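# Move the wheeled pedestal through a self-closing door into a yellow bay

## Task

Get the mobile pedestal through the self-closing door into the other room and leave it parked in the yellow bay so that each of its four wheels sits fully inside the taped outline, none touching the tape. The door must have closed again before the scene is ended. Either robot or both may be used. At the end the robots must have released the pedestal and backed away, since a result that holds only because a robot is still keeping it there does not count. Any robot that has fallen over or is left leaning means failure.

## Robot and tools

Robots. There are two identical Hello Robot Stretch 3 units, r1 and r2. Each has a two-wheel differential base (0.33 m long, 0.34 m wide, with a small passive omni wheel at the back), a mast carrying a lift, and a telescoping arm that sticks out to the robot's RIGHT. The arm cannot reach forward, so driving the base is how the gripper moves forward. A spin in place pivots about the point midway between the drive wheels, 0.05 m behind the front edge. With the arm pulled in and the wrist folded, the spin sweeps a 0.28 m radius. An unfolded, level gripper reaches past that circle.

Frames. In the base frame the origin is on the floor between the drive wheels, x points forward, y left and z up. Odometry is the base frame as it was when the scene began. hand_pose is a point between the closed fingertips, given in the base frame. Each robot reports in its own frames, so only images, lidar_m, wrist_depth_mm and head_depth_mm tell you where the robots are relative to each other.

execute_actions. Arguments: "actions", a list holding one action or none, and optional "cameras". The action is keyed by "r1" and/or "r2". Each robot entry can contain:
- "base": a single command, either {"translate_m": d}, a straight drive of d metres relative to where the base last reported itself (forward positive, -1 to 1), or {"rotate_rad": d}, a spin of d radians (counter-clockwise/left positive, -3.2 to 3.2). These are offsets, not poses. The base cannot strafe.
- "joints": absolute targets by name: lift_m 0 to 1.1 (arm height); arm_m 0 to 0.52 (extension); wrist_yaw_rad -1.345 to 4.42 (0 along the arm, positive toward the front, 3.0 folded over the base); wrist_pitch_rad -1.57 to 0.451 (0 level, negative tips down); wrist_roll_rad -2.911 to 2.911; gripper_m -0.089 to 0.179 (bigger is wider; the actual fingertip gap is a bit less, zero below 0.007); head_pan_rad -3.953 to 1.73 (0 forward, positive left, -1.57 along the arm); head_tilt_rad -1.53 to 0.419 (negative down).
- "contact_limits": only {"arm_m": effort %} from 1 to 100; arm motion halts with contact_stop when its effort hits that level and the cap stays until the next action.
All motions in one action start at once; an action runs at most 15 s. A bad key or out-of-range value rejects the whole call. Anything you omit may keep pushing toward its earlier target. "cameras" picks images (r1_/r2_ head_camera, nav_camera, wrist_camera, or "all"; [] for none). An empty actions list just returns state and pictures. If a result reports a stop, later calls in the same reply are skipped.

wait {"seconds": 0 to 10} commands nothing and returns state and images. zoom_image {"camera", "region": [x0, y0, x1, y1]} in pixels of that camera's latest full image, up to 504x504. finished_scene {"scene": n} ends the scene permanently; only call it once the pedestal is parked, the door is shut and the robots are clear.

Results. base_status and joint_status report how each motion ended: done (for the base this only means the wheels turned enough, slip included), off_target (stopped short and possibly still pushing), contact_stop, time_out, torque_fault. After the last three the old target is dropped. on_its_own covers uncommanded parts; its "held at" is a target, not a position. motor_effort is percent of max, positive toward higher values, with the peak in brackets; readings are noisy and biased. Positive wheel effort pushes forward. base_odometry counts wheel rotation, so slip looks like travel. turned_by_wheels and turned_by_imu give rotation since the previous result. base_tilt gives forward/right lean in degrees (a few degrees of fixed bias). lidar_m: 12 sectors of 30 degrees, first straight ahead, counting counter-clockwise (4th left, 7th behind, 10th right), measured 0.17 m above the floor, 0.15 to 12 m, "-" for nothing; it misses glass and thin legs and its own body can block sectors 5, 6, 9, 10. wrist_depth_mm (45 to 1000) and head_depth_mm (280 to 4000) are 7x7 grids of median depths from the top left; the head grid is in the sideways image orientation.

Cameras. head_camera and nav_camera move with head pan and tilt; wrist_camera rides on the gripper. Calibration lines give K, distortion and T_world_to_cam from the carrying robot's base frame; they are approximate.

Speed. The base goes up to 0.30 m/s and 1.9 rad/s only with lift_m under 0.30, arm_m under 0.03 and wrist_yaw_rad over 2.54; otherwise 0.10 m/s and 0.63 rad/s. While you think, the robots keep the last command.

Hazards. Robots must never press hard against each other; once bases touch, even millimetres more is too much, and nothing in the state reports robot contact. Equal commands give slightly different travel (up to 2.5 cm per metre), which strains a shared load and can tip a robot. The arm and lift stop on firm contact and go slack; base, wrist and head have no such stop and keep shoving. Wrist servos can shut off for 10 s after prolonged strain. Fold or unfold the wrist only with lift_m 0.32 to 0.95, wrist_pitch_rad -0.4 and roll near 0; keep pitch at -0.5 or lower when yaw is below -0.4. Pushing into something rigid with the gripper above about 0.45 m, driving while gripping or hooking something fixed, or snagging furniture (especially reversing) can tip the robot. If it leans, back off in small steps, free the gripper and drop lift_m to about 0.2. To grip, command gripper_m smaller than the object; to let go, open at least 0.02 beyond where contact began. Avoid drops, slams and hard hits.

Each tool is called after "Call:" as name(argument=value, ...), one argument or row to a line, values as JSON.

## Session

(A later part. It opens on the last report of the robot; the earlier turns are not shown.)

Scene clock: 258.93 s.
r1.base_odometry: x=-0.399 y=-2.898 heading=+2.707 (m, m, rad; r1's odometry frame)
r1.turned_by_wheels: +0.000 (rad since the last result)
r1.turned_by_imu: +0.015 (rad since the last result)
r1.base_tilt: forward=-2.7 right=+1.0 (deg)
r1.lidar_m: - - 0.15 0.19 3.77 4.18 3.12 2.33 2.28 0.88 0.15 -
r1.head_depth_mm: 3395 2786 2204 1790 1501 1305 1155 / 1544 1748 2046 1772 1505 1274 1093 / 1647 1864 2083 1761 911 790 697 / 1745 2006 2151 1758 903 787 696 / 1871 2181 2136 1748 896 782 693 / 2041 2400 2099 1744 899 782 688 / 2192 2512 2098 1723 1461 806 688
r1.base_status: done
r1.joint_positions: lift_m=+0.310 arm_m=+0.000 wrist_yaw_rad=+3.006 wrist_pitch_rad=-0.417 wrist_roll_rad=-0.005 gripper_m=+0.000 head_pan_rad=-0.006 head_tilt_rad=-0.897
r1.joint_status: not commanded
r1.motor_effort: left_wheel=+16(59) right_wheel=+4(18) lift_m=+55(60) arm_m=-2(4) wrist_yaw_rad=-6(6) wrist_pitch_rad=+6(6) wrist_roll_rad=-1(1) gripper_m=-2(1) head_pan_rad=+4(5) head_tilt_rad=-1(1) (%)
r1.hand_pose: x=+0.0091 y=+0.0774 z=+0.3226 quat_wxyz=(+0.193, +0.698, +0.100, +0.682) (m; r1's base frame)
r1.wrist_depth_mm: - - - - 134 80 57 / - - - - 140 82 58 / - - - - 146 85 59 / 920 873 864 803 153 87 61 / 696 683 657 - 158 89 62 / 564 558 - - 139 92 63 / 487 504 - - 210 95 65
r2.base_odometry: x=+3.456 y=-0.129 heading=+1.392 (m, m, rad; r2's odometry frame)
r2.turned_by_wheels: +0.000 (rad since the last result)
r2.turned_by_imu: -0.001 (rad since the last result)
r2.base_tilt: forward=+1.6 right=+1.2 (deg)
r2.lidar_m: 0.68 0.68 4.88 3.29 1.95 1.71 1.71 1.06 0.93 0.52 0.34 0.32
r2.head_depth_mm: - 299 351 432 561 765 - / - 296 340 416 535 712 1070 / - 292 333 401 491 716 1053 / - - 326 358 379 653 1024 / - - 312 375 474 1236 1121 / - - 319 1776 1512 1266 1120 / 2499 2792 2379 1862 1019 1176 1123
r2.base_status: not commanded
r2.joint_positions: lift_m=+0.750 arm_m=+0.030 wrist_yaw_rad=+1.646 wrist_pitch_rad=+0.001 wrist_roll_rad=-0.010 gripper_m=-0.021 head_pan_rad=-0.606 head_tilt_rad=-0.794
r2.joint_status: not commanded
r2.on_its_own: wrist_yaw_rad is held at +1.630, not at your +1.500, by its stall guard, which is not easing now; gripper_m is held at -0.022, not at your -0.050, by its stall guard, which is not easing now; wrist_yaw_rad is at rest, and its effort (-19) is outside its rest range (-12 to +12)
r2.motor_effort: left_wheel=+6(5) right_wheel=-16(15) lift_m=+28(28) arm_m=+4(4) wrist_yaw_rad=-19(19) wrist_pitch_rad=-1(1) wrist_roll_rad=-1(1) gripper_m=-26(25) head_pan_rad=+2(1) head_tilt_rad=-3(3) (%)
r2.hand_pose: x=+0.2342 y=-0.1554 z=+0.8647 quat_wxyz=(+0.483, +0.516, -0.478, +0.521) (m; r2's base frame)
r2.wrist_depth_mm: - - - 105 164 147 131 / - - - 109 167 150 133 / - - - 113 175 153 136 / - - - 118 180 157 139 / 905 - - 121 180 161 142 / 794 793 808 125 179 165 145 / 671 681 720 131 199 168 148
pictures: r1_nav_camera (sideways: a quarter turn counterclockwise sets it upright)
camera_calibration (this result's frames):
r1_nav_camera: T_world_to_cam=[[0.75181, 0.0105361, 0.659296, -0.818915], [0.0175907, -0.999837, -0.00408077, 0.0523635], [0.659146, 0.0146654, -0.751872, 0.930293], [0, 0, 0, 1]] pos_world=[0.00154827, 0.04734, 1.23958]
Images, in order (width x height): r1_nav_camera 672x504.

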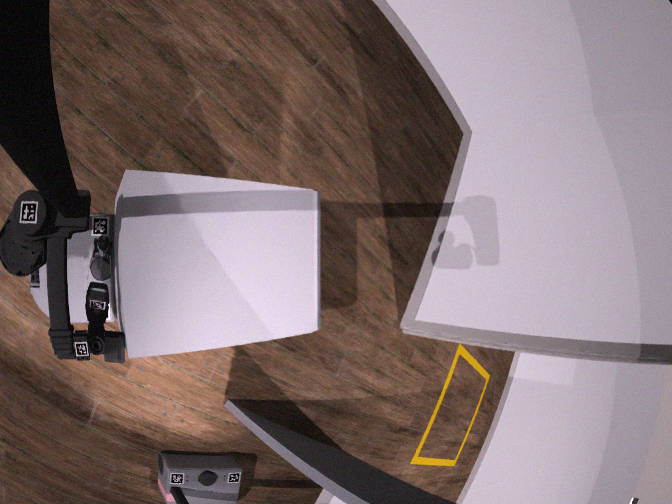

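Call:
execute_actions(
  actions=[
    {"r1":{"base":{"translate_m":0.15}}},
  ],
  cameras=[],
)

Call:
execute_actions(
  actions=[
    {"r1":{"base":{"translate_m":-0.4},"joints":{"lift_m":0.27}}},
  ],
  cameras=[],
)

Call:
execute_actions(
  actions=[
    {"r1":{"base":{"rotate_rad":1.22}}},
  ],
  cameras=[],
)

Call:
execute_actions(
  actions=[
    {"r1":{"base":{"translate_m":0.4}}},
  ],
  cameras=[],
)

Call:
execute_actions(
  actions=[
    {"r1":{"base":{"rotate_rad":-1.8},"joints":{"lift_m":0.31}}},
  ],
  cameras=["r1_nav_camera"],
)

Call:
execute_actions(
  actions=[
    {"r1":{"base":{"translate_m":0.65}}},
  ],
  cameras=["r1_nav_camera"],
)

Scene clock: 268.60 s.
r1.base_odometry: x=-0.535 y=-2.835 heading=+2.707 (m, m, rad; r1's odometry frame)
r1.turned_by_wheels: +0.000 (rad since the last result)
r1.turned_by_imu: +0.002 (rad since the last result)
r1.base_tilt: forward=-2.6 right=+1.0 (deg)
r1.lidar_m: - - 0.15 0.19 3.64 4.32 3.19 2.42 2.36 0.83 0.15 -
r1.head_depth_mm: 1389 2637 2201 1786 1505 1306 1153 / 1423 1595 1870 1771 1508 1275 1093 / 1502 1729 1981 1757 913 790 700 / 1627 1855 2075 1744 906 789 694 / 1748 2027 2112 1744 900 784 693 / 1882 2228 2111 1754 896 779 689 / 2059 2400 2102 1728 1463 805 686
r1.base_status: done
r1.joint_positions: lift_m=+0.310 arm_m=+0.000 wrist_yaw_rad=+3.006 wrist_pitch_rad=-0.417 wrist_roll_rad=-0.005 gripper_m=+0.000 head_pan_rad=-0.006 head_tilt_rad=-0.897
r1.joint_status: not commanded
r1.motor_effort: left_wheel=+14(34) right_wheel=+4(11) lift_m=+54(54) arm_m=-2(2) wrist_yaw_rad=-6(6) wrist_pitch_rad=+6(6) wrist_roll_rad=-1(1) gripper_m=+0(0) head_pan_rad=+3(4) head_tilt_rad=-2(2) (%)
r1.hand_pose: x=+0.0091 y=+0.0774 z=+0.3226 quat_wxyz=(+0.193, +0.698, +0.100, +0.682) (m; r1's base frame)
r1.wrist_depth_mm: - - - - 134 80 57 / - - - - 140 82 58 / - - - - 146 85 60 / 879 871 849 785 152 87 61 / 698 678 665 - 157 89 62 / 578 557 - - 139 92 63 / 491 503 - - 208 95 64
r2.base_odometry: x=+3.456 y=-0.129 heading=+1.392 (m, m, rad; r2's odometry frame)
r2.turned_by_wheels: +0.000 (rad since the last result)
r2.turned_by_imu: -0.001 (rad since the last result)
r2.base_tilt: forward=+1.6 right=+1.2 (deg)
r2.lidar_m: 0.68 0.68 4.87 3.27 1.95 1.71 1.71 1.06 0.93 0.52 0.34 0.31
r2.head_depth_mm: - 299 351 431 561 763 - / - 296 341 416 535 711 1075 / - 291 333 402 492 715 1058 / - - 326 358 378 653 1023 / - - 312 375 474 1232 1121 / - - 319 1106 1179 1270 1127 / 2513 2795 2345 1134 1018 1174 1120
r2.base_status: not commanded
r2.joint_positions: lift_m=+0.750 arm_m=+0.030 wrist_yaw_rad=+1.646 wrist_pitch_rad=+0.001 wrist_roll_rad=-0.010 gripper_m=-0.021 head_pan_rad=-0.606 head_tilt_rad=-0.794
r2.joint_status: not commanded
r2.on_its_own: wrist_yaw_rad is held at +1.630, not at your +1.500, by its stall guard, which is not easing now; gripper_m is held at -0.022, not at your -0.050, by its stall guard, which is not easing now; wrist_yaw_rad is at rest, and its effort (-19) is outside its rest range (-12 to +12)
r2.motor_effort: left_wheel=+6(5) right_wheel=-16(16) lift_m=+28(28) arm_m=+4(4) wrist_yaw_rad=-19(19) wrist_pitch_rad=+0(1) wrist_roll_rad=-1(1) gripper_m=-25(25) head_pan_rad=+2(2) head_tilt_rad=-3(3) (%)
r2.hand_pose: x=+0.2342 y=-0.1554 z=+0.8647 quat_wxyz=(+0.483, +0.516, -0.478, +0.521) (m; r2's base frame)
r2.wrist_depth_mm: - - - 106 163 146 131 / - - - 109 168 150 133 / - - - 113 176 153 136 / - - - 118 180 157 139 / - 931 - 121 180 161 142 / - 833 807 125 180 164 145 / - 693 722 131 199 167 148
pictures: none
No camera images: the call's "cameras" was empty. Leave "cameras" out to get every camera's image.

Scene clock: 271.63 s.
r1.base_odometry: x=-0.172 y=-3.003 heading=+2.707 (m, m, rad; r1's odometry frame)
r1.turned_by_wheels: +0.000 (rad since the last result)
r1.turned_by_imu: -0.003 (rad since the last result)
r1.base_tilt: forward=-2.6 right=+1.1 (deg)
r1.lidar_m: 0.45 0.46 2.63 2.77 3.94 3.97 2.92 2.20 2.14 2.27 0.95 0.47
r1.head_depth_mm: 3787 2832 2189 1799 1507 1308 1151 / 1750 2043 2160 1774 1509 1303 1148 / 1867 2115 2172 1081 913 1051 1141 / 1994 2292 2146 1073 906 1054 1132 / 2128 2432 2130 1058 901 1056 1130 / 2307 2577 2101 1090 897 1059 1127 / 2516 2674 2097 1731 1454 1274 1126
r1.base_status: done
r1.joint_positions: lift_m=+0.270 arm_m=+0.000 wrist_yaw_rad=+3.002 wrist_pitch_rad=-0.417 wrist_roll_rad=-0.005 gripper_m=+0.000 head_pan_rad=-0.006 head_tilt_rad=-0.897
r1.joint_status: all done
r1.motor_effort: left_wheel=+1(11) right_wheel=+1(5) lift_m=+29(49) arm_m=-2(2) wrist_yaw_rad=-3(5) wrist_pitch_rad=+6(6) wrist_roll_rad=-1(1) gripper_m=-2(2) head_pan_rad=+4(4) head_tilt_rad=-1(2) (%)
r1.hand_pose: x=+0.0100 y=+0.0773 z=+0.2834 quat_wxyz=(+0.194, +0.698, +0.099, +0.682) (m; r1's base frame)
r1.wrist_depth_mm: - - - - - - - / - - - - - - - / - - - - 971 953 906 / 824 781 762 773 730 712 698 / 626 616 610 - 587 575 545 / 516 526 - - 490 480 464 / 450 - - - 413 413 404
r2.base_odometry: x=+3.456 y=-0.129 heading=+1.392 (m, m, rad; r2's odometry frame)
r2.turned_by_wheels: +0.000 (rad since the last result)
r2.turned_by_imu: +0.000 (rad since the last result)
r2.base_tilt: forward=+1.6 right=+1.3 (deg)
r2.lidar_m: 0.68 0.67 0.98 3.28 1.95 1.71 1.72 1.06 0.93 0.52 0.34 0.32
r2.head_depth_mm: - 299 351 432 562 765 - / - 295 340 416 534 711 1072 / - 292 333 401 491 714 1053 / - - 326 358 379 654 1027 / - - 312 375 474 1238 1120 / - - 319 1103 1178 1265 1121 / 2528 2801 2371 1132 1017 1172 1122
r2.base_status: not commanded
r2.joint_positions: lift_m=+0.750 arm_m=+0.030 wrist_yaw_rad=+1.646 wrist_pitch_rad=+0.001 wrist_roll_rad=-0.010 gripper_m=-0.021 head_pan_rad=-0.606 head_tilt_rad=-0.794
r2.joint_status: not commanded
r2.on_its_own: wrist_yaw_rad is held at +1.630, not at your +1.500, by its stall guard, which is not easing now; gripper_m is held at -0.022, not at your -0.050, by its stall guard, which is not easing now; wrist_yaw_rad is at rest, and its effort (-19) is outside its rest range (-12 to +12)
r2.motor_effort: left_wheel=+5(6) right_wheel=-16(15) lift_m=+28(27) arm_m=+4(4) wrist_yaw_rad=-19(19) wrist_pitch_rad=-1(1) wrist_roll_rad=-1(1) gripper_m=-25(24) head_pan_rad=+2(2) head_tilt_rad=-4(2) (%)
r2.hand_pose: x=+0.2342 y=-0.1554 z=+0.8647 quat_wxyz=(+0.483, +0.516, -0.478, +0.521) (m; r2's base frame)
r2.wrist_depth_mm: - - - 106 164 147 131 / - - - 109 167 150 133 / - - - 113 176 153 136 / - - - 117 180 157 139 / - - - 121 180 160 142 / - - 795 125 180 165 145 / - - 720 131 198 167 148
pictures: none
No camera images: the call's "cameras" was empty. Leave "cameras" out to get every camera's image.

Scene clock: 273.63 s.
r1.base_odometry: x=-0.172 y=-3.003 heading=-2.356 (m, m, rad; r1's odometry frame)
r1.turned_by_wheels: +1.220 (rad since the last result)
r1.turned_by_imu: +1.198 (rad since the last result)
r1.base_tilt: forward=-2.6 right=+1.0 (deg)
r1.lidar_m: 2.63 2.96 3.99 3.98 2.56 2.15 2.15 0.95 0.94 0.45 0.45 0.49
r1.head_depth_mm: 2273 2542 2180 1786 1513 1301 990 / 2333 2580 2180 1784 1507 1301 1146 / 2364 2616 2183 1767 1500 1292 1146 / 2407 2639 2147 1757 1484 1287 1137 / 2459 2706 2116 1738 1481 1283 1133 / 2531 2735 2119 1732 1467 1282 1129 / 2635 2676 2095 1726 1458 1269 1126
r1.base_status: done
r1.joint_positions: lift_m=+0.270 arm_m=+0.000 wrist_yaw_rad=+3.002 wrist_pitch_rad=-0.417 wrist_roll_rad=-0.005 gripper_m=+0.000 head_pan_rad=-0.006 head_tilt_rad=-0.897
r1.joint_status: not commanded
r1.motor_effort: left_wheel=-1(6) right_wheel=+1(4) lift_m=+29(29) arm_m=-2(2) wrist_yaw_rad=-2(3) wrist_pitch_rad=+6(6) wrist_roll_rad=-1(1) gripper_m=-1(1) head_pan_rad=+5(4) head_tilt_rad=-2(1) (%)
r1.hand_pose: x=+0.0100 y=+0.0773 z=+0.2834 quat_wxyz=(+0.194, +0.698, +0.099, +0.682) (m; r1's base frame)
r1.wrist_depth_mm: - - - - - - - / - - - - - - - / - - - 997 956 958 919 / 816 785 774 752 726 704 701 / 634 622 617 - 584 588 563 / 524 525 - - 479 484 473 / 457 - - - 419 411 408
r2.base_odometry: x=+3.456 y=-0.129 heading=+1.392 (m, m, rad; r2's odometry frame)
r2.turned_by_wheels: +0.000 (rad since the last result)
r2.turned_by_imu: +0.000 (rad since the last result)
r2.base_tilt: forward=+1.6 right=+1.2 (deg)
r2.lidar_m: 0.68 0.68 0.98 3.27 1.95 1.71 1.71 1.06 0.93 0.52 0.34 0.32
r2.head_depth_mm: - 299 351 431 561 766 - / - 295 340 416 535 713 1074 / - 292 332 401 490 714 1056 / - - 325 358 379 653 1025 / - - 313 375 474 1235 1118 / - - 319 1102 1180 1266 1129 / 2517 2781 2370 1136 1014 1176 1129
r2.base_status: not commanded
r2.joint_positions: lift_m=+0.750 arm_m=+0.030 wrist_yaw_rad=+1.646 wrist_pitch_rad=+0.001 wrist_roll_rad=-0.010 gripper_m=-0.021 head_pan_rad=-0.606 head_tilt_rad=-0.794
r2.joint_status: not commanded
r2.on_its_own: wrist_yaw_rad is held at +1.630, not at your +1.500, by its stall guard, which is not easing now; gripper_m is held at -0.022, not at your -0.050, by its stall guard, which is not easing now; wrist_yaw_rad is at rest, and its effort (-19) is outside its rest range (-12 to +12)
r2.motor_effort: left_wheel=+6(5) right_wheel=-16(16) lift_m=+28(27) arm_m=+4(3) wrist_yaw_rad=-19(18) wrist_pitch_rad=+0(0) wrist_roll_rad=-1(1) gripper_m=-24(24) head_pan_rad=+2(2) head_tilt_rad=-3(3) (%)
r2.hand_pose: x=+0.2342 y=-0.1554 z=+0.8647 quat_wxyz=(+0.483, +0.516, -0.478, +0.521) (m; r2's base frame)
r2.wrist_depth_mm: - - - 106 164 147 131 / - - - 109 167 150 133 / - - - 113 175 153 136 / - - - 118 181 157 139 / - - - 121 179 160 142 / - - 809 125 180 165 144 / - - 720 131 199 167 148
pictures: none
No camera images: the call's "cameras" was empty. Leave "cameras" out to get every camera's image.

Scene clock: 276.70 s.
r1.base_odometry: x=-0.455 y=-3.286 heading=-2.356 (m, m, rad; r1's odometry frame)
r1.turned_by_wheels: +0.000 (rad since the last result)
r1.turned_by_imu: +0.003 (rad since the last result)
r1.base_tilt: forward=-2.6 right=+1.0 (deg)
r1.lidar_m: 2.24 2.52 3.91 3.90 3.05 2.54 2.53 1.26 0.38 0.33 2.18 2.25
r1.head_depth_mm: 1930 2173 2187 1781 1517 1299 1153 / 1958 2246 2184 1788 1493 1297 1146 / 2001 2297 2154 1771 1495 1293 1142 / 2064 2395 2174 1760 1482 1292 1133 / 2105 2418 2122 1747 1488 1282 1136 / 2151 2448 2119 1733 1471 1283 1129 / 2242 2494 2079 1728 1459 1268 1127
r1.base_status: done
r1.joint_positions: lift_m=+0.270 arm_m=+0.000 wrist_yaw_rad=+3.002 wrist_pitch_rad=-0.417 wrist_roll_rad=-0.005 gripper_m=+0.000 head_pan_rad=-0.006 head_tilt_rad=-0.897
r1.joint_status: not commanded
r1.motor_effort: left_wheel=-1(6) right_wheel=+1(5) lift_m=+29(29) arm_m=-2(2) wrist_yaw_rad=-2(3) wrist_pitch_rad=+6(6) wrist_roll_rad=-1(1) gripper_m=-2(1) head_pan_rad=+3(4) head_tilt_rad=-1(2) (%)
r1.hand_pose: x=+0.0100 y=+0.0773 z=+0.2833 quat_wxyz=(+0.194, +0.698, +0.098, +0.682) (m; r1's base frame)
r1.wrist_depth_mm: - - - - - - - / - - - - - - - / - - - - 990 926 932 / 825 777 769 762 730 719 707 / 626 626 610 - 597 574 569 / 513 525 - - 484 480 480 / 459 - - - 415 418 414
r2.base_odometry: x=+3.456 y=-0.129 heading=+1.392 (m, m, rad; r2's odometry frame)
r2.turned_by_wheels: +0.000 (rad since the last result)
r2.turned_by_imu: +0.000 (rad since the last result)
r2.base_tilt: forward=+1.6 right=+1.2 (deg)
r2.lidar_m: 0.68 0.68 4.87 3.29 1.95 1.71 1.71 1.06 0.93 0.52 0.34 0.32
r2.head_depth_mm: - 299 351 431 561 763 - / - 295 340 416 534 712 1071 / - 292 332 401 492 716 1051 / - - 326 358 379 654 1026 / - - 312 374 475 1234 1121 / - - 319 1103 1177 1270 1128 / 2540 2825 2353 1139 1015 1173 1124
r2.base_status: not commanded
r2.joint_positions: lift_m=+0.750 arm_m=+0.030 wrist_yaw_rad=+1.646 wrist_pitch_rad=+0.001 wrist_roll_rad=-0.010 gripper_m=-0.021 head_pan_rad=-0.606 head_tilt_rad=-0.794
r2.joint_status: not commanded
r2.on_its_own: wrist_yaw_rad is held at +1.630, not at your +1.500, by its stall guard, which is not easing now; gripper_m is held at -0.022, not at your -0.050, by its stall guard, which is not easing now; wrist_yaw_rad is at rest, and its effort (-19) is outside its rest range (-12 to +12)
r2.motor_effort: left_wheel=+6(5) right_wheel=-15(15) lift_m=+28(27) arm_m=+4(4) wrist_yaw_rad=-19(19) wrist_pitch_rad=-1(0) wrist_roll_rad=-1(1) gripper_m=-24(25) head_pan_rad=+2(2) head_tilt_rad=-3(3) (%)
r2.hand_pose: x=+0.2342 y=-0.1554 z=+0.8647 quat_wxyz=(+0.483, +0.516, -0.478, +0.521) (m; r2's base frame)
r2.wrist_depth_mm: - - - 106 163 147 131 / - - - 109 168 150 133 / - - - 113 175 154 136 / - - - 117 180 157 139 / - - - 121 180 161 142 / - - 811 125 181 165 145 / - - 728 131 199 167 148
pictures: none
No camera images: the call's "cameras" was empty. Leave "cameras" out to get every camera's image.

Scene clock: 279.97 s.
r1.base_odometry: x=-0.455 y=-3.286 heading=+2.127 (m, m, rad; r1's odometry frame)
r1.turned_by_wheels: -1.800 (rad since the last result)
r1.turned_by_imu: -1.773 (rad since the last result)
r1.base_tilt: forward=-2.5 right=+1.0 (deg)
r1.lidar_m: 0.33 0.43 2.32 2.24 2.32 3.17 3.89 3.63 2.63 2.54 1.26 0.46
r1.head_depth_mm: 3784 1623 1474 1654 1513 1301 1154 / 3969 2804 2110 1770 956 1269 1150 / 3871 2767 2162 1078 910 1094 1141 / 3831 2747 2159 1074 908 876 1128 / 3742 2633 2133 1061 902 829 1114 / 1735 1988 2126 1055 961 1257 1127 / 1724 1998 2087 1640 1469 1275 1125
r1.base_status: done
r1.joint_positions: lift_m=+0.310 arm_m=+0.000 wrist_yaw_rad=+3.002 wrist_pitch_rad=-0.417 wrist_roll_rad=-0.005 gripper_m=+0.000 head_pan_rad=-0.006 head_tilt_rad=-0.897
r1.joint_status: all done
r1.motor_effort: left_wheel=+2(8) right_wheel=-1(5) lift_m=+60(60) arm_m=-2(2) wrist_yaw_rad=-2(2) wrist_pitch_rad=+6(6) wrist_roll_rad=-1(1) gripper_m=+0(3) head_pan_rad=+4(5) head_tilt_rad=+0(1) (%)
r1.hand_pose: x=+0.0100 y=+0.0772 z=+0.3224 quat_wxyz=(+0.194, +0.698, +0.098, +0.682) (m; r1's base frame)
r1.wrist_depth_mm: - - - - - - - / - - - - - - - / - - - - - - - / 911 870 839 829 808 788 790 / 681 671 683 - 638 623 618 / 570 563 - - 536 529 516 / 483 501 - - 463 459 451
r2.base_odometry: x=+3.456 y=-0.129 heading=+1.392 (m, m, rad; r2's odometry frame)
r2.turned_by_wheels: +0.000 (rad since the last result)
r2.turned_by_imu: +0.000 (rad since the last result)
r2.base_tilt: forward=+1.6 right=+1.2 (deg)
r2.lidar_m: 0.68 0.68 4.87 3.26 1.95 1.71 1.71 1.06 0.93 0.52 0.34 0.32
r2.head_depth_mm: - 299 351 432 560 766 - / - 295 340 416 533 714 1067 / - 292 333 402 492 715 1055 / - - 325 357 379 653 1026 / - - 313 374 475 1238 1121 / - - 319 1101 1177 1263 1127 / 2541 2796 2329 1137 1011 1171 1126
r2.base_status: not commanded
r2.joint_positions: lift_m=+0.750 arm_m=+0.030 wrist_yaw_rad=+1.646 wrist_pitch_rad=+0.001 wrist_roll_rad=-0.010 gripper_m=-0.021 head_pan_rad=-0.606 head_tilt_rad=-0.794
r2.joint_status: not commanded
r2.on_its_own: wrist_yaw_rad is held at +1.630, not at your +1.500, by its stall guard, which is not easing now; gripper_m is held at -0.022, not at your -0.050, by its stall guard, which is not easing now; wrist_yaw_rad is at rest, and its effort (-19) is outside its rest range (-12 to +12)
r2.motor_effort: left_wheel=+6(5) right_wheel=-16(16) lift_m=+28(27) arm_m=+4(4) wrist_yaw_rad=-19(19) wrist_pitch_rad=+0(0) wrist_roll_rad=-1(1) gripper_m=-25(25) head_pan_rad=+2(2) head_tilt_rad=-3(3) (%)
r2.hand_pose: x=+0.2342 y=-0.1554 z=+0.8647 quat_wxyz=(+0.483, +0.516, -0.478, +0.521) (m; r2's base frame)
r2.wrist_depth_mm: - - - 106 164 147 131 / - - - 109 168 150 134 / - - - 113 175 154 136 / - - - 117 180 157 139 / - - - 121 180 161 142 / - - 807 125 180 164 145 / - - 719 131 200 167 148
pictures: r1_nav_camera (sideways: a quarter turn counterclockwise sets it upright)
camera_calibration (this result's frames):
r1_nav_camera: T_world_to_cam=[[0.75181, 0.0105361, 0.659296, -0.818915], [0.0175906, -0.999837, -0.00408077, 0.0523635], [0.659146, 0.0146654, -0.751872, 0.930293], [0, 0, 0, 1]] pos_world=[0.00154827, 0.04734, 1.23958]
Images, in order (width x height): r1_nav_camera 672x504.

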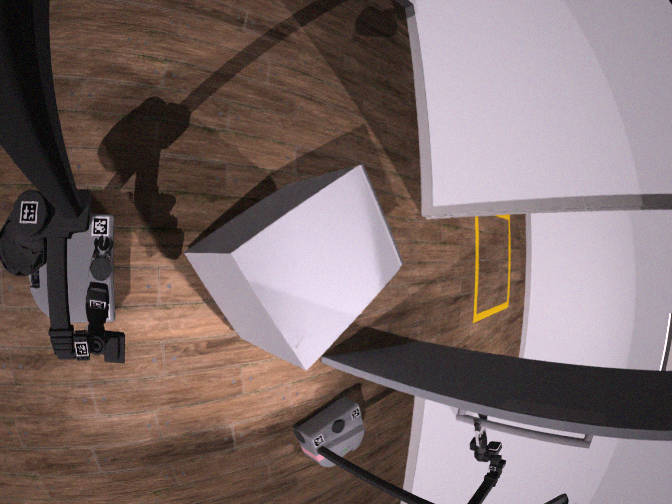

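Scene clock: 287.43 s.
r1.base_odometry: x=-0.798 y=-2.734 heading=+2.127 (m, m, rad; r1's odometry frame)
r1.turned_by_wheels: +0.000 (rad since the last result)
r1.turned_by_imu: +0.007 (rad since the last result)
r1.base_tilt: forward=-2.6 right=+1.1 (deg)
r1.lidar_m: - - 2.03 2.24 2.33 3.20 4.54 3.59 2.63 0.94 0.60 0.15
r1.head_depth_mm: 3721 2855 2187 1619 1444 1273 1141 / 3712 2829 2170 1781 1502 795 809 / 3656 2786 2173 1767 1460 792 709 / 3684 2763 2147 1754 910 786 695 / 3707 2773 2132 1739 896 785 693 / 3364 1390 1589 1733 896 782 689 / 1136 1319 1555 1724 892 790 1100
r1.base_status: done
r1.joint_positions: lift_m=+0.310 arm_m=+0.000 wrist_yaw_rad=+3.001 wrist_pitch_rad=-0.417 wrist_roll_rad=-0.005 gripper_m=+0.000 head_pan_rad=-0.006 head_tilt_rad=-0.896
r1.joint_status: not commanded
r1.motor_effort: left_wheel=+9(44) right_wheel=+4(19) lift_m=+55(59) arm_m=-2(1) wrist_yaw_rad=-1(2) wrist_pitch_rad=+6(7) wrist_roll_rad=-1(1) gripper_m=-2(2) head_pan_rad=+4(4) head_tilt_rad=-2(2) (%)
r1.hand_pose: x=+0.0103 y=+0.0772 z=+0.3225 quat_wxyz=(+0.195, +0.698, +0.098, +0.682) (m; r1's base frame)
r1.wrist_depth_mm: - - - - - 85 73 / - - - - - 91 76 / - - - - - 97 81 / 903 884 847 789 764 103 85 / 697 692 675 - 597 111 90 / 574 554 - - 148 120 96 / 486 502 - - 448 130 102
r2.base_odometry: x=+3.456 y=-0.129 heading=+1.392 (m, m, rad; r2's odometry frame)
r2.turned_by_wheels: +0.000 (rad since the last result)
r2.turned_by_imu: -0.001 (rad since the last result)
r2.base_tilt: forward=+1.6 right=+1.2 (deg)
r2.lidar_m: 0.54 3.59 4.87 3.27 1.95 1.71 1.71 1.06 0.93 0.52 0.34 0.32
r2.head_depth_mm: - 299 351 432 561 763 - / - 295 340 415 535 712 1076 / - 292 332 402 491 714 1054 / - - 326 357 379 653 1022 / - - 312 375 474 1103 1121 / - - 319 1099 955 1215 1126 / 2526 2802 2358 1136 1014 1250 1125
r2.base_status: not commanded
r2.joint_positions: lift_m=+0.750 arm_m=+0.030 wrist_yaw_rad=+1.646 wrist_pitch_rad=+0.001 wrist_roll_rad=-0.010 gripper_m=-0.021 head_pan_rad=-0.606 head_tilt_rad=-0.794
r2.joint_status: not commanded
r2.on_its_own: wrist_yaw_rad is held at +1.630, not at your +1.500, by its stall guard, which is not easing now; gripper_m is held at -0.022, not at your -0.050, by its stall guard, which is not easing now; wrist_yaw_rad is at rest, and its effort (-19) is outside its rest range (-12 to +12)
r2.motor_effort: left_wheel=+6(5) right_wheel=-16(16) lift_m=+28(28) arm_m=+4(4) wrist_yaw_rad=-19(19) wrist_pitch_rad=+0(0) wrist_roll_rad=-1(1) gripper_m=-25(24) head_pan_rad=+2(2) head_tilt_rad=-2(3) (%)
r2.hand_pose: x=+0.2342 y=-0.1554 z=+0.8647 quat_wxyz=(+0.483, +0.516, -0.478, +0.521) (m; r2's base frame)
r2.wrist_depth_mm: - - - 105 164 146 131 / - - - 109 168 150 134 / - - - 113 176 153 136 / - - - 117 180 158 138 / - - - 121 178 161 142 / - - 820 125 180 164 145 / - - - 131 199 167 148
pictures: r1_nav_camera (sideways: a quarter turn counterclockwise sets it upright)
camera_calibration (this result's frames):
r1_nav_camera: T_world_to_cam=[[0.751346, 0.0106072, 0.659824, -0.8196], [0.0176846, -0.999835, -0.00406438, 0.0523416], [0.659672, 0.0147225, -0.75141, 0.929688], [0, 0, 0, 1]] pos_world=[0.00158769, 0.0473394, 1.23958]
Images, in order (width x height): r1_nav_camera 672x504.

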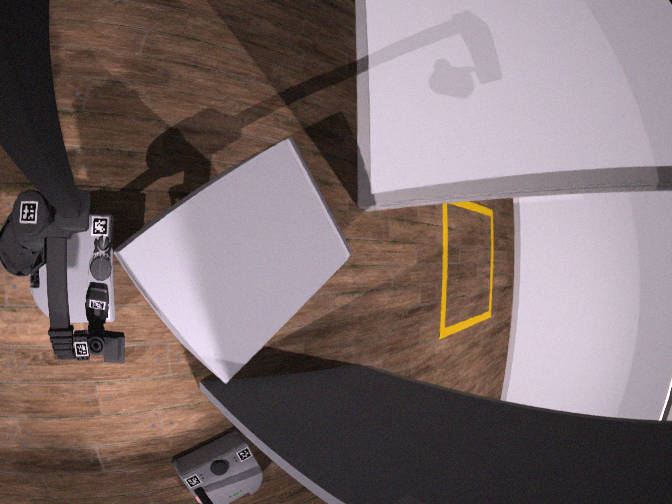

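Call:
execute_actions(
  actions=[
    {"r1":{"base":{"rotate_rad":0.3}}},
  ],
  cameras=[],
)

Call:
execute_actions(
  actions=[
    {"r1":{"base":{"translate_m":0.15}}},
  ],
  cameras=["r1_nav_camera"],
)

Call:
execute_actions(
  actions=[
    {"r1":{"base":{"rotate_rad":-0.3}}},
  ],
  cameras=[],
)

Call:
execute_actions(
  actions=[
    {"r1":{"base":{"translate_m":0.2}}},
  ],
  cameras=["r1_nav_camera"],
)

Scene clock: 297.33 s.
r1.base_odometry: x=-0.798 y=-2.734 heading=+2.427 (m, m, rad; r1's odometry frame)
r1.turned_by_wheels: +0.300 (rad since the last result)
r1.turned_by_imu: +0.296 (rad since the last result)
r1.base_tilt: forward=-2.6 right=+1.0 (deg)
r1.lidar_m: - 1.99 2.24 2.24 2.65 4.54 4.56 2.87 2.53 0.86 0.17 0.15
r1.head_depth_mm: 3603 2871 2206 1786 1502 812 702 / 3703 2816 2160 1787 938 794 700 / 1261 2562 2097 1764 913 790 699 / 1181 1361 1600 1749 906 789 695 / 1228 1433 1676 1743 908 784 692 / 1281 1486 1770 1733 940 1212 1114 / 1328 1549 1856 1717 1465 1273 1124
r1.base_status: done
r1.joint_positions: lift_m=+0.310 arm_m=+0.000 wrist_yaw_rad=+3.001 wrist_pitch_rad=-0.417 wrist_roll_rad=-0.005 gripper_m=+0.000 head_pan_rad=-0.006 head_tilt_rad=-0.896
r1.joint_status: not commanded
r1.motor_effort: left_wheel=-1(5) right_wheel=+2(5) lift_m=+55(55) arm_m=-2(2) wrist_yaw_rad=-1(1) wrist_pitch_rad=+6(6) wrist_roll_rad=-1(1) gripper_m=-1(2) head_pan_rad=+3(4) head_tilt_rad=-2(1) (%)
r1.hand_pose: x=+0.0103 y=+0.0772 z=+0.3225 quat_wxyz=(+0.195, +0.698, +0.098, +0.682) (m; r1's base frame)
r1.wrist_depth_mm: - - - - - - 70 / - - - - - - 73 / - - - - - 914 76 / 894 863 833 823 816 102 79 / 702 692 670 - 641 108 82 / 578 556 - - 527 115 86 / 488 499 - - 444 121 90
r2.base_odometry: x=+3.456 y=-0.129 heading=+1.392 (m, m, rad; r2's odometry frame)
r2.turned_by_wheels: +0.000 (rad since the last result)
r2.turned_by_imu: -0.001 (rad since the last result)
r2.base_tilt: forward=+1.6 right=+1.2 (deg)
r2.lidar_m: 0.54 3.61 4.87 3.28 1.95 1.71 1.71 1.06 0.93 0.52 0.34 0.32
r2.head_depth_mm: - 299 351 432 561 765 - / - 295 341 416 534 710 1074 / - 292 333 401 492 713 1060 / - - 326 357 379 654 1025 / - - 312 375 474 1101 1119 / - - 319 1097 960 1224 1128 / 2484 2816 2354 1138 1022 1249 1133
r2.base_status: not commanded
r2.joint_positions: lift_m=+0.750 arm_m=+0.030 wrist_yaw_rad=+1.646 wrist_pitch_rad=+0.001 wrist_roll_rad=-0.010 gripper_m=-0.021 head_pan_rad=-0.606 head_tilt_rad=-0.794
r2.joint_status: not commanded
r2.on_its_own: wrist_yaw_rad is held at +1.630, not at your +1.500, by its stall guard, which is not easing now; gripper_m is held at -0.022, not at your -0.050, by its stall guard, which is not easing now; wrist_yaw_rad is at rest, and its effort (-19) is outside its rest range (-12 to +12)
r2.motor_effort: left_wheel=+6(6) right_wheel=-16(15) lift_m=+28(28) arm_m=+4(4) wrist_yaw_rad=-19(19) wrist_pitch_rad=+0(1) wrist_roll_rad=-1(1) gripper_m=-24(24) head_pan_rad=+3(2) head_tilt_rad=-2(2) (%)
r2.hand_pose: x=+0.2342 y=-0.1554 z=+0.8647 quat_wxyz=(+0.483, +0.516, -0.478, +0.521) (m; r2's base frame)
r2.wrist_depth_mm: - - - 106 164 147 131 / - - - 109 168 150 133 / - - - 113 176 153 136 / - - - 118 181 157 139 / - - 974 121 180 160 142 / - - 788 125 181 164 145 / - - - 131 199 167 148
pictures: none
No camera images: the call's "cameras" was empty. Leave "cameras" out to get every camera's image.

Scene clock: 299.77 s.
r1.base_odometry: x=-0.912 y=-2.636 heading=+2.427 (m, m, rad; r1's odometry frame)
r1.turned_by_wheels: +0.000 (rad since the last result)
r1.turned_by_imu: +0.001 (rad since the last result)
r1.base_tilt: forward=-2.6 right=+1.0 (deg)
r1.lidar_m: - 2.12 2.19 2.20 2.61 4.67 4.71 2.93 2.57 0.56 0.15 -
r1.head_depth_mm: 3558 2874 2199 1802 1510 800 705 / 3584 2827 2190 1778 915 795 703 / 1070 2496 2095 1752 913 791 697 / 1042 1203 1410 1679 905 788 694 / 1087 1253 1482 1700 902 782 692 / 1125 1313 1564 1735 1408 1253 1125 / 1169 1369 1651 1740 1467 1268 1124
r1.base_status: done
r1.joint_positions: lift_m=+0.310 arm_m=+0.000 wrist_yaw_rad=+3.001 wrist_pitch_rad=-0.418 wrist_roll_rad=-0.005 gripper_m=+0.000 head_pan_rad=-0.006 head_tilt_rad=-0.896
r1.joint_status: not commanded
r1.motor_effort: left_wheel=+8(36) right_wheel=+3(18) lift_m=+55(55) arm_m=-2(2) wrist_yaw_rad=-1(1) wrist_pitch_rad=+6(6) wrist_roll_rad=-1(1) gripper_m=-1(1) head_pan_rad=+4(3) head_tilt_rad=-1(2) (%)
r1.hand_pose: x=+0.0103 y=+0.0771 z=+0.3225 quat_wxyz=(+0.195, +0.698, +0.098, +0.682) (m; r1's base frame)
r1.wrist_depth_mm: - - - - - 76 59 / - - - - - 79 61 / - - - - - 83 64 / 920 869 838 824 786 87 66 / 679 691 669 - 649 91 68 / 573 558 - - 133 96 71 / 490 501 - - 449 102 74
r2.base_odometry: x=+3.456 y=-0.129 heading=+1.392 (m, m, rad; r2's odometry frame)
r2.turned_by_wheels: +0.000 (rad since the last result)
r2.turned_by_imu: +0.000 (rad since the last result)
r2.base_tilt: forward=+1.6 right=+1.2 (deg)
r2.lidar_m: 0.67 3.59 4.88 3.28 1.95 1.71 1.72 1.06 0.93 0.52 0.34 0.32
r2.head_depth_mm: - 299 351 432 561 764 - / - 295 340 416 535 710 1070 / - 292 333 401 491 716 1056 / - - 326 358 379 652 1026 / - - 312 375 474 1210 1120 / - - 319 1096 1155 1271 1122 / 2523 2793 2350 1799 1132 1217 1126
r2.base_status: not commanded
r2.joint_positions: lift_m=+0.750 arm_m=+0.030 wrist_yaw_rad=+1.646 wrist_pitch_rad=+0.001 wrist_roll_rad=-0.010 gripper_m=-0.021 head_pan_rad=-0.606 head_tilt_rad=-0.794
r2.joint_status: not commanded
r2.on_its_own: wrist_yaw_rad is held at +1.630, not at your +1.500, by its stall guard, which is not easing now; gripper_m is held at -0.022, not at your -0.050, by its stall guard, which is not easing now; wrist_yaw_rad is at rest, and its effort (-19) is outside its rest range (-12 to +12)
r2.motor_effort: left_wheel=+6(6) right_wheel=-15(15) lift_m=+28(27) arm_m=+4(4) wrist_yaw_rad=-19(19) wrist_pitch_rad=+0(0) wrist_roll_rad=-1(1) gripper_m=-24(25) head_pan_rad=+2(2) head_tilt_rad=-2(3) (%)
r2.hand_pose: x=+0.2342 y=-0.1554 z=+0.8647 quat_wxyz=(+0.483, +0.516, -0.478, +0.521) (m; r2's base frame)
r2.wrist_depth_mm: - - - 106 164 147 131 / - - - 109 168 150 133 / - - - 113 176 153 137 / - - - 117 179 157 139 / - - - 121 180 161 142 / - - - 125 180 164 144 / - - - 131 199 166 148
pictures: r1_nav_camera (sideways: a quarter turn counterclockwise sets it upright)
camera_calibration (this result's frames):
r1_nav_camera: T_world_to_cam=[[0.751232, 0.0106075, 0.659953, -0.819768], [0.0176848, -0.999835, -0.00406035, 0.0523364], [0.659801, 0.0147214, -0.751296, 0.92954], [0, 0, 0, 1]] pos_world=[0.00159845, 0.0473393, 1.23958]
Images, in order (width x height): r1_nav_camera 672x504.

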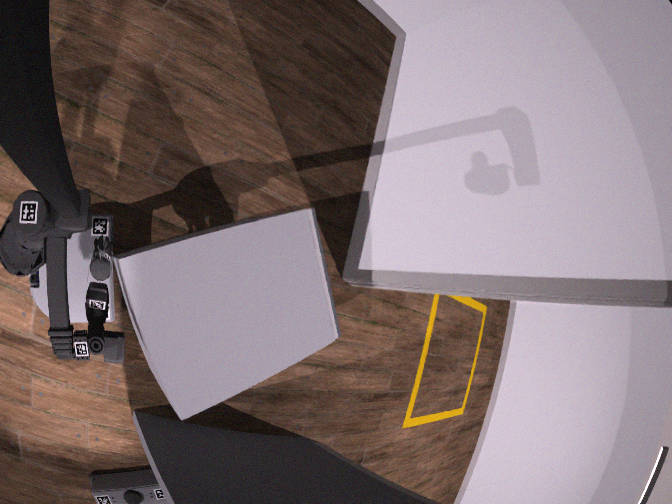

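Scene clock: 301.20 s.
r1.base_odometry: x=-0.912 y=-2.636 heading=+2.128 (m, m, rad; r1's odometry frame)
r1.turned_by_wheels: -0.300 (rad since the last result)
r1.turned_by_imu: -0.293 (rad since the last result)
r1.base_tilt: forward=-2.6 right=+1.0 (deg)
r1.lidar_m: - 1.56 1.64 2.20 2.28 3.13 4.69 3.65 2.68 0.85 0.33 0.15
r1.head_depth_mm: 3595 2884 2207 1783 1504 1314 1116 / 3571 2792 2195 1792 1505 793 727 / 3615 2811 2161 1761 913 792 698 / 3635 2760 2119 1755 907 785 695 / 3607 2749 2130 1747 900 784 693 / 1101 1203 1387 1611 897 783 701 / 1008 1161 1379 1632 892 824 1120
r1.base_status: done
r1.joint_positions: lift_m=+0.310 arm_m=+0.000 wrist_yaw_rad=+3.001 wrist_pitch_rad=-0.418 wrist_roll_rad=-0.005 gripper_m=+0.000 head_pan_rad=-0.006 head_tilt_rad=-0.896
r1.joint_status: not commanded
r1.motor_effort: left_wheel=+13(19) right_wheel=+4(3) lift_m=+55(54) arm_m=-2(2) wrist_yaw_rad=-1(1) wrist_pitch_rad=+6(7) wrist_roll_rad=-1(1) gripper_m=+0(0) head_pan_rad=+3(4) head_tilt_rad=-3(2) (%)
r1.hand_pose: x=+0.0103 y=+0.0771 z=+0.3225 quat_wxyz=(+0.195, +0.698, +0.098, +0.682) (m; r1's base frame)
r1.wrist_depth_mm: - - - - - 79 66 / - - - - - 83 69 / - - - - - 88 73 / 905 872 853 839 812 94 77 / 704 695 673 - 641 101 81 / 568 565 - - 139 109 86 / 481 503 - - 444 117 92
r2.base_odometry: x=+3.456 y=-0.129 heading=+1.392 (m, m, rad; r2's odometry frame)
r2.turned_by_wheels: +0.000 (rad since the last result)
r2.turned_by_imu: +0.000 (rad since the last result)
r2.base_tilt: forward=+1.6 right=+1.2 (deg)
r2.lidar_m: 0.68 3.60 4.88 3.27 1.94 1.71 1.71 1.06 0.93 0.52 0.34 0.32
r2.head_depth_mm: - 299 351 431 561 767 - / - 295 340 416 533 713 1078 / - 292 333 401 491 716 1054 / - - 326 357 379 653 1020 / - - 313 374 474 1235 1120 / - - 319 1094 1180 1283 1123 / 2487 2791 2354 1857 1226 1228 1127
r2.base_status: not commanded
r2.joint_positions: lift_m=+0.750 arm_m=+0.030 wrist_yaw_rad=+1.646 wrist_pitch_rad=+0.001 wrist_roll_rad=-0.010 gripper_m=-0.021 head_pan_rad=-0.606 head_tilt_rad=-0.794
r2.joint_status: not commanded
r2.on_its_own: wrist_yaw_rad is held at +1.630, not at your +1.500, by its stall guard, which is not easing now; gripper_m is held at -0.022, not at your -0.050, by its stall guard, which is not easing now; wrist_yaw_rad is at rest, and its effort (-18) is outside its rest range (-12 to +12)
r2.motor_effort: left_wheel=+5(6) right_wheel=-16(15) lift_m=+28(27) arm_m=+4(4) wrist_yaw_rad=-18(19) wrist_pitch_rad=+0(1) wrist_roll_rad=-1(1) gripper_m=-26(25) head_pan_rad=+2(2) head_tilt_rad=-2(3) (%)
r2.hand_pose: x=+0.2342 y=-0.1554 z=+0.8647 quat_wxyz=(+0.483, +0.516, -0.478, +0.521) (m; r2's base frame)
r2.wrist_depth_mm: - - - 106 164 146 130 / - - - 109 168 150 133 / - - - 113 176 153 136 / - - - 117 181 157 139 / - - - 121 180 160 142 / - - - 125 181 165 145 / - - - 131 197 167 147
pictures: none
No camera images: the call's "cameras" was empty. Leave "cameras" out to get every camera's image.

Scene clock: 304.13 s.
r1.base_odometry: x=-1.017 y=-2.467 heading=+2.128 (m, m, rad; r1's odometry frame)
r1.turned_by_wheels: +0.000 (rad since the last result)
r1.turned_by_imu: +0.002 (rad since the last result)
r1.base_tilt: forward=-2.6 right=+1.0 (deg)
r1.lidar_m: - 1.30 1.36 2.19 2.29 3.16 4.89 3.66 2.67 0.52 0.28 0.15
r1.head_depth_mm: 3480 2850 2192 1786 1500 1309 1097 / 3463 2827 2182 1783 1509 796 713 / 3454 2753 2164 1770 912 793 698 / 3484 2773 2141 1752 905 789 694 / 3437 2738 2135 1749 901 784 692 / 3452 2527 1201 1405 901 781 712 / 824 934 1119 1377 897 1219 1124
r1.base_status: done
r1.joint_positions: lift_m=+0.310 arm_m=+0.000 wrist_yaw_rad=+3.001 wrist_pitch_rad=-0.418 wrist_roll_rad=-0.005 gripper_m=+0.000 head_pan_rad=-0.006 head_tilt_rad=-0.896
r1.joint_status: not commanded
r1.motor_effort: left_wheel=+10(23) right_wheel=+3(9) lift_m=+54(55) arm_m=-2(2) wrist_yaw_rad=-1(2) wrist_pitch_rad=+7(6) wrist_roll_rad=-1(1) gripper_m=+0(2) head_pan_rad=+4(5) head_tilt_rad=+0(3) (%)
r1.hand_pose: x=+0.0103 y=+0.0771 z=+0.3225 quat_wxyz=(+0.195, +0.698, +0.098, +0.682) (m; r1's base frame)
r1.wrist_depth_mm: - - - - - 79 65 / - - - - - 83 69 / - - - - - 88 72 / 885 840 838 839 798 94 76 / 691 673 672 - 623 100 80 / 573 559 - - 139 107 85 / 483 497 - - 450 116 90
r2.base_odometry: x=+3.456 y=-0.129 heading=+1.392 (m, m, rad; r2's odometry frame)
r2.turned_by_wheels: +0.000 (rad since the last result)
r2.turned_by_imu: +0.000 (rad since the last result)
r2.base_tilt: forward=+1.6 right=+1.2 (deg)
r2.lidar_m: 0.83 3.59 4.89 3.28 1.95 1.71 1.72 1.06 0.93 0.52 0.34 0.32
r2.head_depth_mm: - 299 351 432 560 765 - / - 295 341 416 534 712 1071 / - 292 333 401 491 717 1060 / - - 325 358 379 652 1022 / - - 312 375 475 1234 1120 / - - 319 1301 1240 1266 1122 / 2513 2757 2185 1097 1344 1269 1128
r2.base_status: not commanded
r2.joint_positions: lift_m=+0.750 arm_m=+0.030 wrist_yaw_rad=+1.646 wrist_pitch_rad=+0.001 wrist_roll_rad=-0.010 gripper_m=-0.021 head_pan_rad=-0.606 head_tilt_rad=-0.794
r2.joint_status: not commanded
r2.on_its_own: wrist_yaw_rad is held at +1.630, not at your +1.500, by its stall guard, which is not easing now; gripper_m is held at -0.022, not at your -0.050, by its stall guard, which is not easing now; wrist_yaw_rad is at rest, and its effort (-19) is outside its rest range (-12 to +12)
r2.motor_effort: left_wheel=+5(6) right_wheel=-16(16) lift_m=+28(28) arm_m=+4(4) wrist_yaw_rad=-19(18) wrist_pitch_rad=-1(0) wrist_roll_rad=-1(1) gripper_m=-25(26) head_pan_rad=+2(2) head_tilt_rad=-3(3) (%)
r2.hand_pose: x=+0.2342 y=-0.1554 z=+0.8647 quat_wxyz=(+0.483, +0.516, -0.478, +0.521) (m; r2's base frame)
r2.wrist_depth_mm: - - - 106 164 147 131 / - - - 109 168 150 134 / - - - 113 175 154 136 / - - - 117 180 157 139 / - - - 121 180 161 142 / - - - 125 181 165 145 / - - - 131 199 167 148
pictures: r1_nav_camera (sideways: a quarter turn counterclockwise sets it upright)
camera_calibration (this result's frames):
r1_nav_camera: T_world_to_cam=[[0.751232, 0.0106076, 0.659953, -0.819767], [0.0176849, -0.999835, -0.00406036, 0.0523364], [0.659801, 0.0147215, -0.751296, 0.92954], [0, 0, 0, 1]] pos_world=[0.00159843, 0.0473393, 1.23958]
Images, in order (width x height): r1_nav_camera 672x504.

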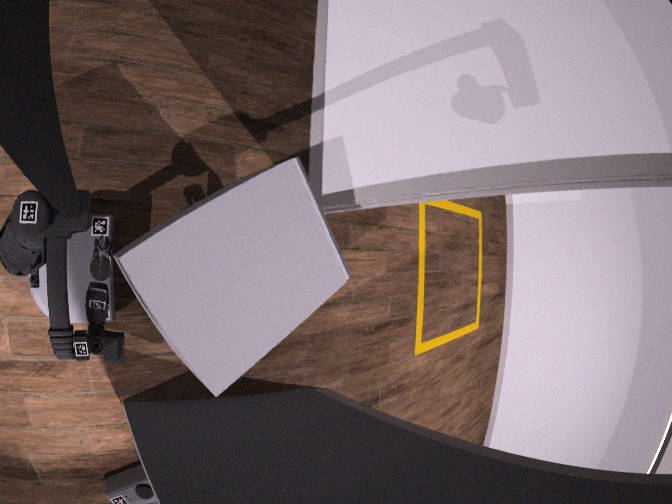

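Call:
execute_actions(
  actions=[
    {"r1":{"base":{"rotate_rad":-0.3}}},
  ],
  cameras=[],
)

Call:
execute_actions(
  actions=[
    {"r1":{"base":{"translate_m":0.35}}},
  ],
  cameras=[],
)

Call:
execute_actions(
  actions=[
    {"r1":{"base":{"rotate_rad":0.2}}},
  ],
  cameras=["r1_nav_camera"],
)

Scene clock: 311.50 s.
r1.base_odometry: x=-1.017 y=-2.467 heading=+1.828 (m, m, rad; r1's odometry frame)
r1.turned_by_wheels: -0.300 (rad since the last result)
r1.turned_by_imu: -0.293 (rad since the last result)
r1.base_tilt: forward=-2.6 right=+1.0 (deg)
r1.lidar_m: - - 0.16 1.83 2.20 2.50 4.23 4.88 3.03 0.95 0.52 0.16
r1.head_depth_mm: 1049 1006 1044 1081 1124 1167 1127 / 3763 2818 1991 1422 1426 1233 1141 / 3696 2770 2155 1769 1485 787 849 / 3597 2773 2135 1760 907 786 696 / 3519 2730 2137 1748 902 782 693 / 3378 2729 2118 1730 900 782 690 / 3351 2713 2113 1727 894 780 699
r1.base_status: done
r1.joint_positions: lift_m=+0.310 arm_m=+0.000 wrist_yaw_rad=+3.001 wrist_pitch_rad=-0.418 wrist_roll_rad=-0.005 gripper_m=+0.000 head_pan_rad=-0.006 head_tilt_rad=-0.896
r1.joint_status: not commanded
r1.motor_effort: left_wheel=+12(18) right_wheel=+3(4) lift_m=+55(55) arm_m=-2(2) wrist_yaw_rad=-1(1) wrist_pitch_rad=+6(6) wrist_roll_rad=-1(1) gripper_m=-1(1) head_pan_rad=+4(4) head_tilt_rad=-2(2) (%)
r1.hand_pose: x=+0.0103 y=+0.0771 z=+0.3225 quat_wxyz=(+0.195, +0.698, +0.098, +0.682) (m; r1's base frame)
r1.wrist_depth_mm: - - - - - 80 71 / - - - - - 86 76 / - - - - - 92 80 / 882 872 848 825 791 100 86 / 713 685 677 - 615 108 93 / 564 558 - - 141 118 100 / 490 493 - - 449 131 109
r2.base_odometry: x=+3.456 y=-0.129 heading=+1.392 (m, m, rad; r2's odometry frame)
r2.turned_by_wheels: +0.000 (rad since the last result)
r2.turned_by_imu: -0.001 (rad since the last result)
r2.base_tilt: forward=+1.6 right=+1.2 (deg)
r2.lidar_m: 0.83 3.59 4.87 3.26 1.95 1.71 1.71 1.06 0.93 0.52 0.34 0.31
r2.head_depth_mm: - 299 351 432 561 766 - / - 295 340 417 534 713 1072 / - 292 332 401 491 714 1056 / - - 326 357 379 653 1026 / - - 312 375 475 1241 1119 / - - 319 1254 1235 1269 1127 / 2464 2672 2183 1122 1299 1296 1129
r2.base_status: not commanded
r2.joint_positions: lift_m=+0.750 arm_m=+0.030 wrist_yaw_rad=+1.646 wrist_pitch_rad=+0.001 wrist_roll_rad=-0.010 gripper_m=-0.021 head_pan_rad=-0.606 head_tilt_rad=-0.794
r2.joint_status: not commanded
r2.on_its_own: wrist_yaw_rad is held at +1.630, not at your +1.500, by its stall guard, which is not easing now; gripper_m is held at -0.022, not at your -0.050, by its stall guard, which is not easing now; wrist_yaw_rad is at rest, and its effort (-19) is outside its rest range (-12 to +12)
r2.motor_effort: left_wheel=+5(6) right_wheel=-16(15) lift_m=+27(27) arm_m=+4(4) wrist_yaw_rad=-19(19) wrist_pitch_rad=+0(0) wrist_roll_rad=-1(1) gripper_m=-24(25) head_pan_rad=+3(2) head_tilt_rad=-3(3) (%)
r2.hand_pose: x=+0.2342 y=-0.1554 z=+0.8647 quat_wxyz=(+0.483, +0.516, -0.478, +0.521) (m; r2's base frame)
r2.wrist_depth_mm: - - - 106 163 147 131 / - - - 109 168 150 133 / - - - 113 175 153 136 / - - - 117 181 157 139 / - - - 121 180 161 142 / - - - 125 181 164 145 / - - - 131 198 167 148
pictures: none
No camera images: the call's "cameras" was empty. Leave "cameras" out to get every camera's image.

Scene clock: 316.03 s.
r1.base_odometry: x=-1.106 y=-2.128 heading=+1.828 (m, m, rad; r1's odometry frame)
r1.turned_by_wheels: +0.000 (rad since the last result)
r1.turned_by_imu: +0.003 (rad since the last result)
r1.base_tilt: forward=-2.6 right=+1.1 (deg)
r1.lidar_m: 0.15 - 0.16 1.19 2.30 2.61 4.46 5.20 0.49 0.44 0.45 0.25
r1.head_depth_mm: 3536 2844 1042 950 990 1024 1065 / 3453 2834 2180 1767 1371 1276 1149 / 3344 2786 2153 1764 1488 822 1124 / 3303 2774 2140 1764 1491 787 719 / 3236 2747 2124 1743 900 784 693 / 3224 2686 2121 1731 900 778 688 / 3110 2713 2107 1733 889 777 689
r1.base_status: done
r1.joint_positions: lift_m=+0.310 arm_m=+0.000 wrist_yaw_rad=+3.001 wrist_pitch_rad=-0.418 wrist_roll_rad=-0.005 gripper_m=+0.000 head_pan_rad=-0.006 head_tilt_rad=-0.896
r1.joint_status: not commanded
r1.motor_effort: left_wheel=+8(21) right_wheel=+4(12) lift_m=+55(55) arm_m=-2(2) wrist_yaw_rad=-1(1) wrist_pitch_rad=+6(6) wrist_roll_rad=-1(1) gripper_m=-1(3) head_pan_rad=+3(4) head_tilt_rad=-2(1) (%)
r1.hand_pose: x=+0.0103 y=+0.0771 z=+0.3225 quat_wxyz=(+0.195, +0.698, +0.098, +0.682) (m; r1's base frame)
r1.wrist_depth_mm: - - - - 936 81 75 / - - - - 978 87 80 / - - - - 952 94 86 / 884 851 835 812 758 102 93 / 697 684 675 - 592 113 101 / 569 559 - - 142 125 111 / 481 492 - - 445 140 122
r2.base_odometry: x=+3.456 y=-0.129 heading=+1.392 (m, m, rad; r2's odometry frame)
r2.turned_by_wheels: +0.000 (rad since the last result)
r2.turned_by_imu: -0.001 (rad since the last result)
r2.base_tilt: forward=+1.7 right=+1.2 (deg)
r2.lidar_m: 3.06 3.58 4.89 3.27 1.95 1.71 1.71 1.06 0.93 0.52 0.34 0.32
r2.head_depth_mm: - 299 351 431 561 761 - / - 295 340 416 535 713 1074 / - 292 333 401 491 716 1057 / - - 325 358 379 654 1024 / - - 312 375 474 1231 1121 / - - 319 1801 1528 1297 1125 / 2535 2809 2366 1832 1525 1297 1128
r2.base_status: not commanded
r2.joint_positions: lift_m=+0.750 arm_m=+0.030 wrist_yaw_rad=+1.646 wrist_pitch_rad=+0.001 wrist_roll_rad=-0.010 gripper_m=-0.021 head_pan_rad=-0.606 head_tilt_rad=-0.794
r2.joint_status: not commanded
r2.on_its_own: wrist_yaw_rad is held at +1.630, not at your +1.500, by its stall guard, which is not easing now; gripper_m is held at -0.022, not at your -0.050, by its stall guard, which is not easing now; wrist_yaw_rad is at rest, and its effort (-19) is outside its rest range (-12 to +12)
r2.motor_effort: left_wheel=+6(5) right_wheel=-16(16) lift_m=+28(27) arm_m=+4(4) wrist_yaw_rad=-19(19) wrist_pitch_rad=-1(0) wrist_roll_rad=-1(1) gripper_m=-24(25) head_pan_rad=+2(3) head_tilt_rad=-3(2) (%)
r2.hand_pose: x=+0.2342 y=-0.1554 z=+0.8647 quat_wxyz=(+0.483, +0.516, -0.478, +0.521) (m; r2's base frame)
r2.wrist_depth_mm: - - - 106 163 146 131 / - - - 109 167 150 134 / - - - 113 176 153 136 / - - - 117 180 157 139 / - - - 121 180 160 142 / - - - 126 179 165 145 / - - - 131 199 167 148
pictures: none
No camera images: the call's "cameras" was empty. Leave "cameras" out to get every camera's image.

Scene clock: 317.27 s.
r1.base_odometry: x=-1.106 y=-2.128 heading=+2.028 (m, m, rad; r1's odometry frame)
r1.turned_by_wheels: +0.200 (rad since the last result)
r1.turned_by_imu: +0.197 (rad since the last result)
r1.base_tilt: forward=-2.6 right=+1.0 (deg)
r1.lidar_m: - 0.15 0.26 1.82 2.34 3.03 5.20 3.90 0.46 0.44 0.46 0.16
r1.head_depth_mm: 3346 2837 2178 1778 1446 1256 1131 / 3257 2811 2190 1770 1493 841 1144 / 3291 2772 2155 1788 1488 791 735 / 3277 2728 2128 1757 907 786 695 / 3260 2759 2139 1754 902 782 692 / 3255 2704 2127 1737 898 778 689 / 3184 2662 2097 1721 892 777 723
r1.base_status: done
r1.joint_positions: lift_m=+0.310 arm_m=+0.000 wrist_yaw_rad=+3.001 wrist_pitch_rad=-0.418 wrist_roll_rad=-0.005 gripper_m=+0.000 head_pan_rad=-0.006 head_tilt_rad=-0.896
r1.joint_status: not commanded
r1.motor_effort: left_wheel=-1(5) right_wheel=+2(5) lift_m=+55(55) arm_m=-2(2) wrist_yaw_rad=-1(1) wrist_pitch_rad=+6(6) wrist_roll_rad=-1(1) gripper_m=-1(1) head_pan_rad=+3(4) head_tilt_rad=-2(2) (%)
r1.hand_pose: x=+0.0103 y=+0.0771 z=+0.3225 quat_wxyz=(+0.195, +0.698, +0.098, +0.682) (m; r1's base frame)
r1.wrist_depth_mm: - - - - - 808 68 / - - - - - 838 73 / - - - - - 90 78 / 887 872 852 838 810 96 83 / 685 682 685 - 653 104 89 / 573 553 - - 533 114 96 / 484 500 - - 439 125 105
r2.base_odometry: x=+3.456 y=-0.129 heading=+1.392 (m, m, rad; r2's odometry frame)
r2.turned_by_wheels: +0.000 (rad since the last result)
r2.turned_by_imu: +0.000 (rad since the last result)
r2.base_tilt: forward=+1.6 right=+1.3 (deg)
r2.lidar_m: 3.04 3.60 4.89 3.26 1.95 1.71 1.71 1.06 0.93 0.52 0.34 0.32
r2.head_depth_mm: - 299 351 432 561 766 - / - 296 340 416 535 713 1068 / - 292 333 401 492 714 1055 / - - 326 357 379 655 1021 / - - 312 375 474 1240 1121 / - - 319 1786 1521 1294 1121 / 2503 2765 2351 1859 1513 1300 1124
r2.base_status: not commanded
r2.joint_positions: lift_m=+0.750 arm_m=+0.030 wrist_yaw_rad=+1.646 wrist_pitch_rad=+0.001 wrist_roll_rad=-0.010 gripper_m=-0.021 head_pan_rad=-0.606 head_tilt_rad=-0.794
r2.joint_status: not commanded
r2.on_its_own: wrist_yaw_rad is held at +1.630, not at your +1.500, by its stall guard, which is not easing now; gripper_m is held at -0.022, not at your -0.050, by its stall guard, which is not easing now; wrist_yaw_rad is at rest, and its effort (-19) is outside its rest range (-12 to +12)
r2.motor_effort: left_wheel=+5(6) right_wheel=-15(15) lift_m=+27(27) arm_m=+4(4) wrist_yaw_rad=-19(19) wrist_pitch_rad=+0(0) wrist_roll_rad=-1(1) gripper_m=-25(25) head_pan_rad=+2(2) head_tilt_rad=-2(3) (%)
r2.hand_pose: x=+0.2342 y=-0.1554 z=+0.8647 quat_wxyz=(+0.483, +0.516, -0.478, +0.521) (m; r2's base frame)
r2.wrist_depth_mm: - - - 106 164 147 131 / - - - 109 168 149 134 / - - - 113 176 153 137 / - - - 117 181 157 139 / - - - 121 180 160 142 / - - - 125 181 165 145 / - - - 131 199 167 148
pictures: r1_nav_camera (sideways: a quarter turn counterclockwise sets it upright)
camera_calibration (this result's frames):
r1_nav_camera: T_world_to_cam=[[0.751231, 0.0106064, 0.659954, -0.819768], [0.0176833, -0.999835, -0.00406034, 0.0523364], [0.659802, 0.0147204, -0.751295, 0.929539], [0, 0, 0, 1]] pos_world=[0.00159857, 0.0473393, 1.23958]
Images, in order (width x height): r1_nav_camera 672x504.

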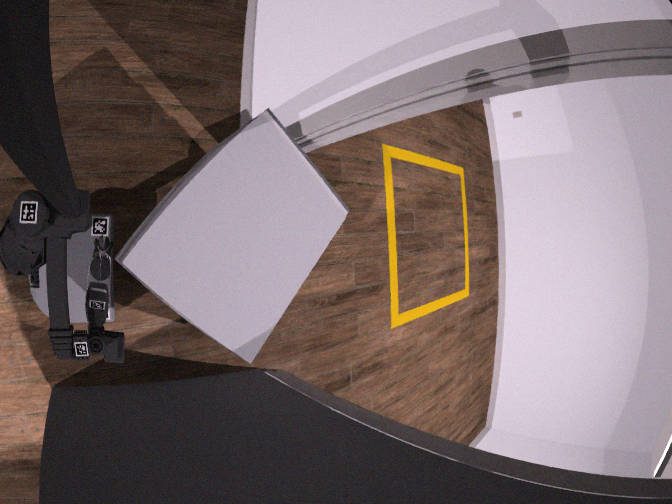

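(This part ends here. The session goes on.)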